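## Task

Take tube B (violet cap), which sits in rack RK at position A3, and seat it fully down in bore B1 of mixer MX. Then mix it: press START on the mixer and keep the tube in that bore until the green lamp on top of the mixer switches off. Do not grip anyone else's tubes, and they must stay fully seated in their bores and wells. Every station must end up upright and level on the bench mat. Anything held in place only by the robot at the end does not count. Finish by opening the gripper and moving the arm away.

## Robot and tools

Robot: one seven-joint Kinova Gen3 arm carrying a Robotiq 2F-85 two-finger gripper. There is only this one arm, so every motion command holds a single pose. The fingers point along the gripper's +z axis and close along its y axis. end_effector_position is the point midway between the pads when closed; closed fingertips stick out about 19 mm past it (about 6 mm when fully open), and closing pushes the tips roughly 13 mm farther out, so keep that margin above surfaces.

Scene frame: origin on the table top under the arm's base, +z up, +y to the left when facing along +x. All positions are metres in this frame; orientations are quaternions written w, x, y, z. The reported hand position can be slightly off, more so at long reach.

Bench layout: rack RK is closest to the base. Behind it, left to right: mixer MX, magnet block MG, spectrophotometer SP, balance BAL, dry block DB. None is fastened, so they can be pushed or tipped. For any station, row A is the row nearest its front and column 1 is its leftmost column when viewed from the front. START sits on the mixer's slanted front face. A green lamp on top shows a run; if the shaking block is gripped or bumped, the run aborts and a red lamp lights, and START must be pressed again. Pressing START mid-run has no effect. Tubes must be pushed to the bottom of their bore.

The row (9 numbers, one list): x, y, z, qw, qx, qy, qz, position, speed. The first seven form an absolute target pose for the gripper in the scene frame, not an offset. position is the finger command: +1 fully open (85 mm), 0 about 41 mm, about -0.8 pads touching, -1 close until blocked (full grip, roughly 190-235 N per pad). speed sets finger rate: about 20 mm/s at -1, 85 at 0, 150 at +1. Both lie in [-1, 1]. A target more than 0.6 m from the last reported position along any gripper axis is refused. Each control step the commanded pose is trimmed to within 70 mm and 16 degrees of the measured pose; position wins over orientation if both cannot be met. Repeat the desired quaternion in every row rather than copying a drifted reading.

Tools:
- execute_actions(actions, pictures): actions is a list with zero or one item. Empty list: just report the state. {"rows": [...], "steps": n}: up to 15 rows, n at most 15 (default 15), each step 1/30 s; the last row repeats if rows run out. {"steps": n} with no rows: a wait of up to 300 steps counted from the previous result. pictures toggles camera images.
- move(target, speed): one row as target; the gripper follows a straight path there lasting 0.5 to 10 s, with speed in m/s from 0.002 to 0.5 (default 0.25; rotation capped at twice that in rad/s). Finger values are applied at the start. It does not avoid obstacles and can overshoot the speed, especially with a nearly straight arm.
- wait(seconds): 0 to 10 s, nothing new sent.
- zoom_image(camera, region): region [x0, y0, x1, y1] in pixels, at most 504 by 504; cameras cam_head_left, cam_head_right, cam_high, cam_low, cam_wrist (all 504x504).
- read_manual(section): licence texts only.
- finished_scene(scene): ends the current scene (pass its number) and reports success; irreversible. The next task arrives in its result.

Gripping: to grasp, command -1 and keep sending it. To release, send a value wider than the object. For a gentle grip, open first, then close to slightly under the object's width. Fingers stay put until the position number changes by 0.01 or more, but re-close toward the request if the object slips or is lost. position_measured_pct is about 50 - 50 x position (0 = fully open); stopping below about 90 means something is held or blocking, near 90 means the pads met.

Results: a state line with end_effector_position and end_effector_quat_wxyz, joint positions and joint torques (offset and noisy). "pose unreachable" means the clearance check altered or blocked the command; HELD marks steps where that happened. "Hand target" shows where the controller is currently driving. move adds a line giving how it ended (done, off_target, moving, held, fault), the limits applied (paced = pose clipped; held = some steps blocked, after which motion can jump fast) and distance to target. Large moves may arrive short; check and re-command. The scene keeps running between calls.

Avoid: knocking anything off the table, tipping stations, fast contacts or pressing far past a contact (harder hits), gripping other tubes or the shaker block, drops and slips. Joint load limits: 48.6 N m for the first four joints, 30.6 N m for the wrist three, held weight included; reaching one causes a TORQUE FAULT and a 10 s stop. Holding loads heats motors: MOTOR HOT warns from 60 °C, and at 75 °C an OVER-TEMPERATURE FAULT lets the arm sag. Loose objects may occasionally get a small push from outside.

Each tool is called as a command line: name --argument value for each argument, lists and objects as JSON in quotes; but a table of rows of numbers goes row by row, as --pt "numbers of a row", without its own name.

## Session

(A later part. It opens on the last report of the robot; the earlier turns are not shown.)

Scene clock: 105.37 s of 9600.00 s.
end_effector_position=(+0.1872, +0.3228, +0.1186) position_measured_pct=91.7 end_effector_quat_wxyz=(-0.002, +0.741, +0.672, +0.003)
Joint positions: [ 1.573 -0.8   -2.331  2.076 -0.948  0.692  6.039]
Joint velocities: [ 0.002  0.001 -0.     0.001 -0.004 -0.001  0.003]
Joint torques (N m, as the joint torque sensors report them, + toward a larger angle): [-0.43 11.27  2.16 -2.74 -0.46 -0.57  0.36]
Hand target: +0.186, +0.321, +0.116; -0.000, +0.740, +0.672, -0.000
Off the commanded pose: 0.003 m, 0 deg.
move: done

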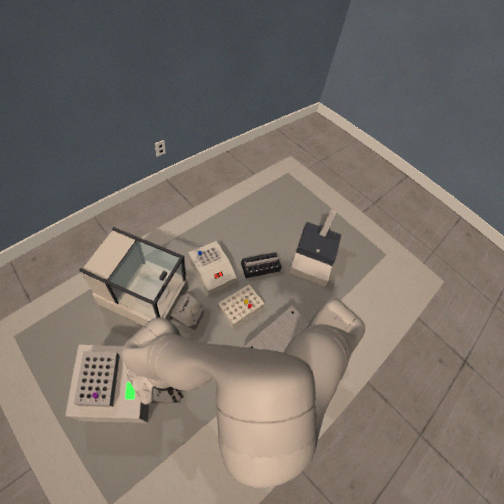

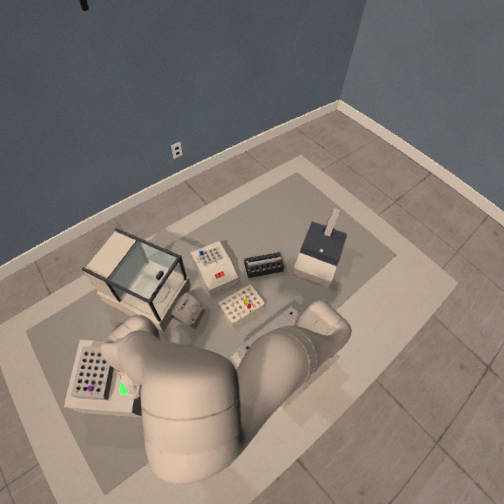

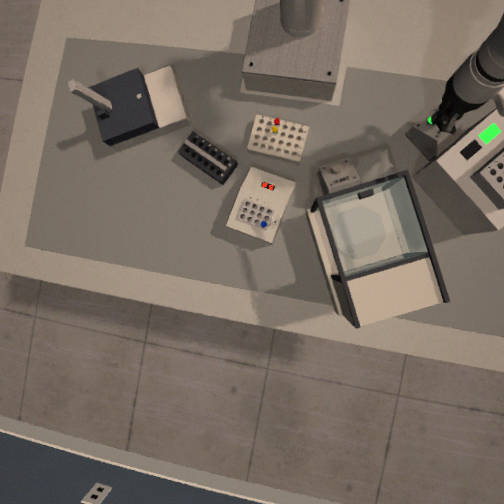

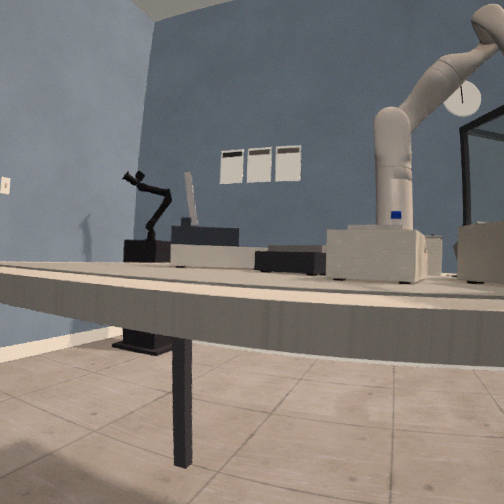

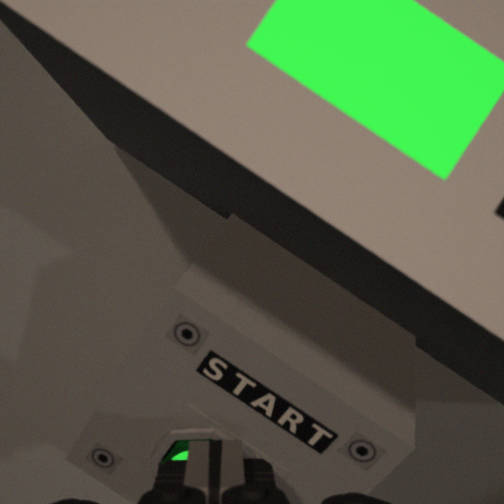

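Green lamp is lit. Retreating.

move --target '[0.19, 0.27, 0.25, 0, 0.7402, 0.6724, 0, -1, 0]' --speed 0.08

wait --seconds 6

Scene clock: 109.40 s of 9600.00 s.
end_effector_position=(+0.1904, +0.2700, +0.2499) position_measured_pct=91.7 end_effector_quat_wxyz=(+0.000, +0.741, +0.672, +0.000)
Joint positions: [ 1.375 -0.512 -1.994  2.053 -0.571  0.952  5.841]
Joint velocities: [-0.008  0.005  0.002 -0.002  0.002  0.002 -0.002]
Joint torques (N m, as the joint torque sensors report them, + toward a larger angle): [-0.13 11.26  4.4  -6.38 -0.17 -0.16 -0.11]
Hand target: +0.190, +0.270, +0.250; +0.000, +0.740, +0.672, +0.000
Off the commanded pose: 0.000 m, 0 deg.
move: done

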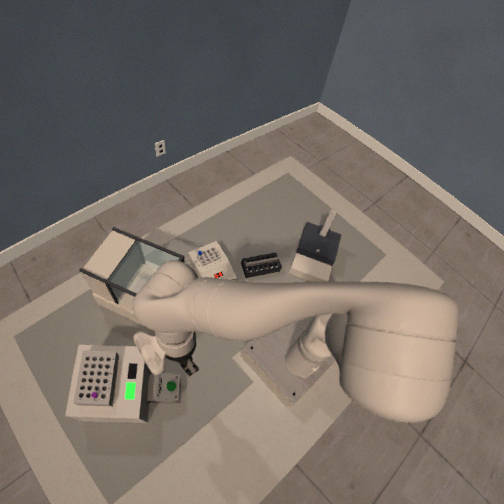

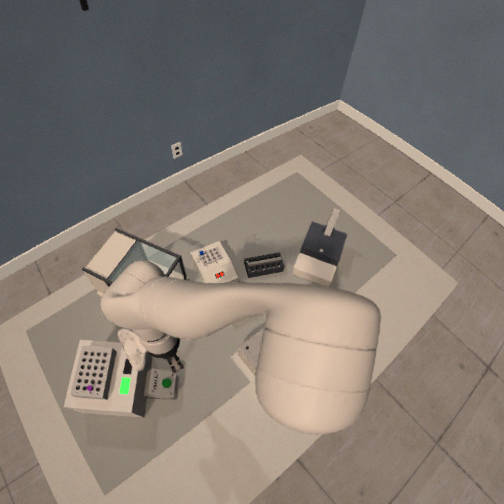

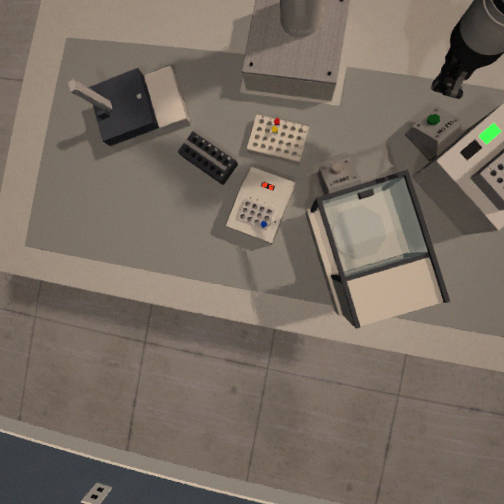

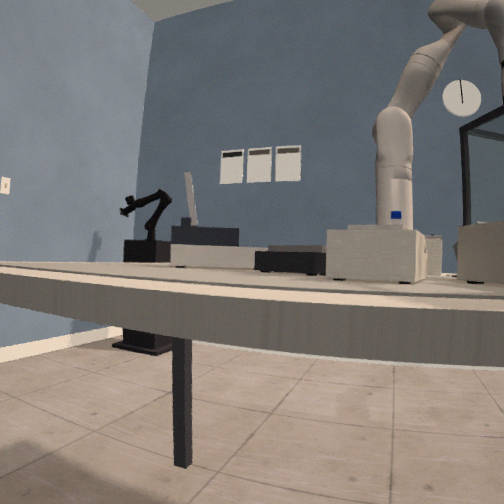

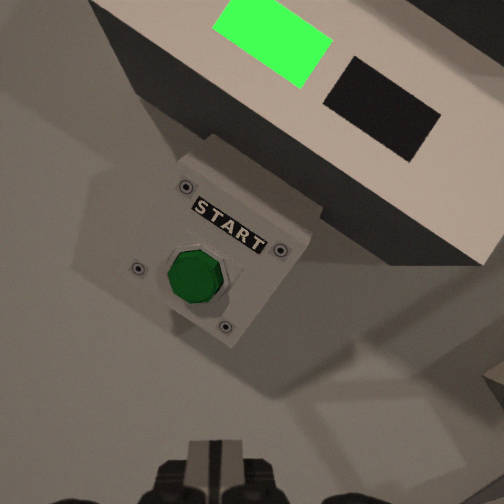

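Scene clock: 115.40 s of 9600.00 s.
end_effector_position=(+0.1902, +0.2701, +0.2501) position_measured_pct=91.7 end_effector_quat_wxyz=(+0.000, +0.740, +0.672, +0.000)
Joint positions: [ 1.374 -0.511 -1.994  2.053 -0.571  0.952  5.841]
Joint velocities: [ 0.001  0.     0.    -0.    -0.001  0.    -0.001]
Joint torques (N m, as the joint torque sensors report them, + toward a larger angle): [-0.34 11.34  3.94 -5.89 -0.22 -0.07  0.05]
Hand target: +0.190, +0.270, +0.250; +0.000, +0.740, +0.672, +0.000
Off the commanded pose: 0.000 m, 0 deg.
Steps of this call (steps 1 to 180: nothing new was sent). Readings (end_effector_position | what the end effector reports):
1: (+0.1904, +0.2700, +0.2499) | position_measured_pct=91.7
2: (+0.1904, +0.2700, +0.2500) | position_measured_pct=91.7
4: (+0.1903, +0.2701, +0.2500) | position_measured_pct=91.7
8: (+0.1903, +0.2701, +0.2501) | position_measured_pct=91.7
180: the state above

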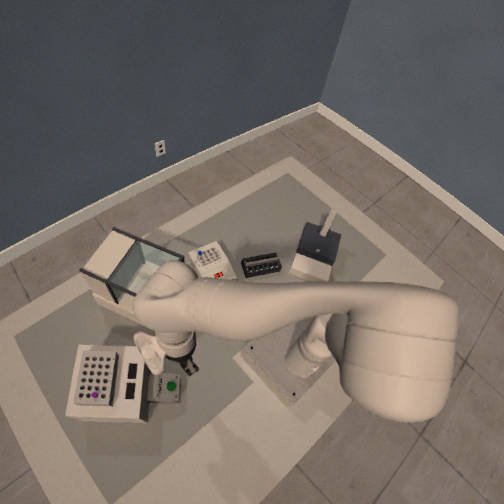

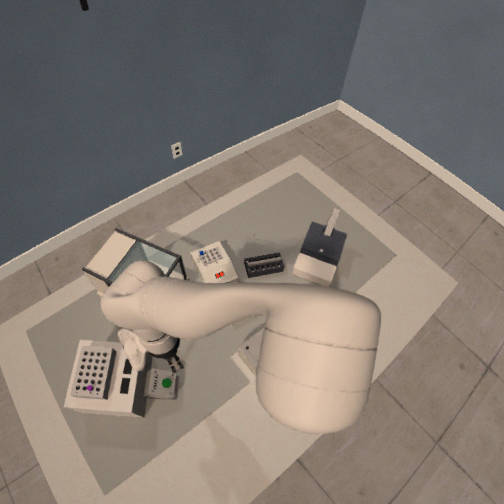

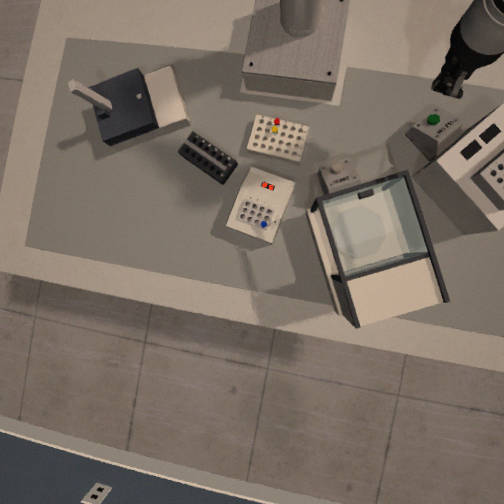

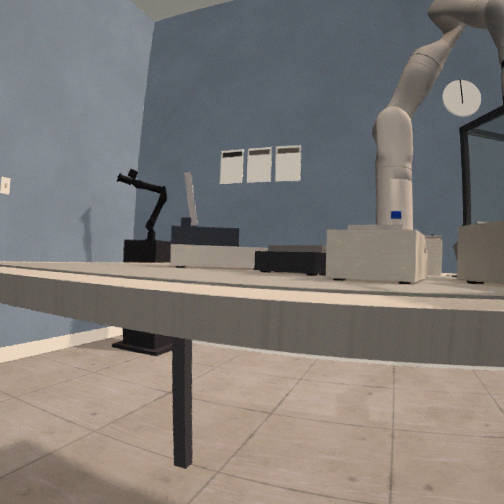

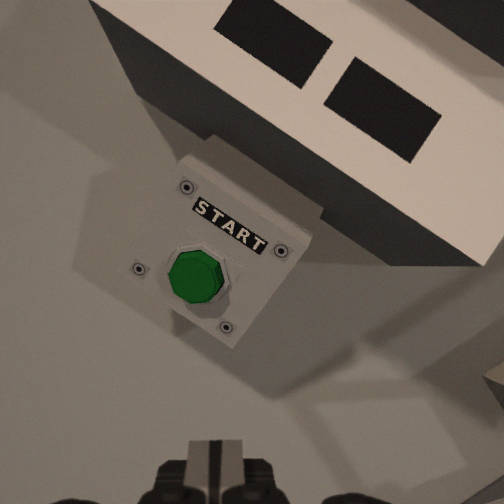

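Green lamp is out and the red one stayed off. Quick check of the tube.

zoom_image --camera "cam_head_left" --region '[60, 335, 160, 430]'

Region (60, 335, 160, 430) of cam_head_left's 504x504 image, scaled by 5.040, with more detail than that image has; it fills the top 479 rows of this view, and the rest is white.

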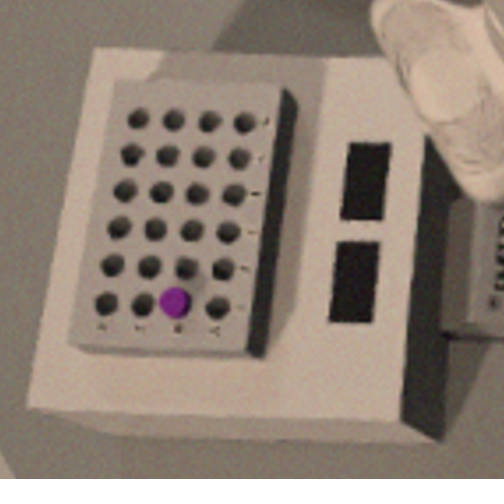

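finished_scene --scene 2

The scene is finished: the task was done.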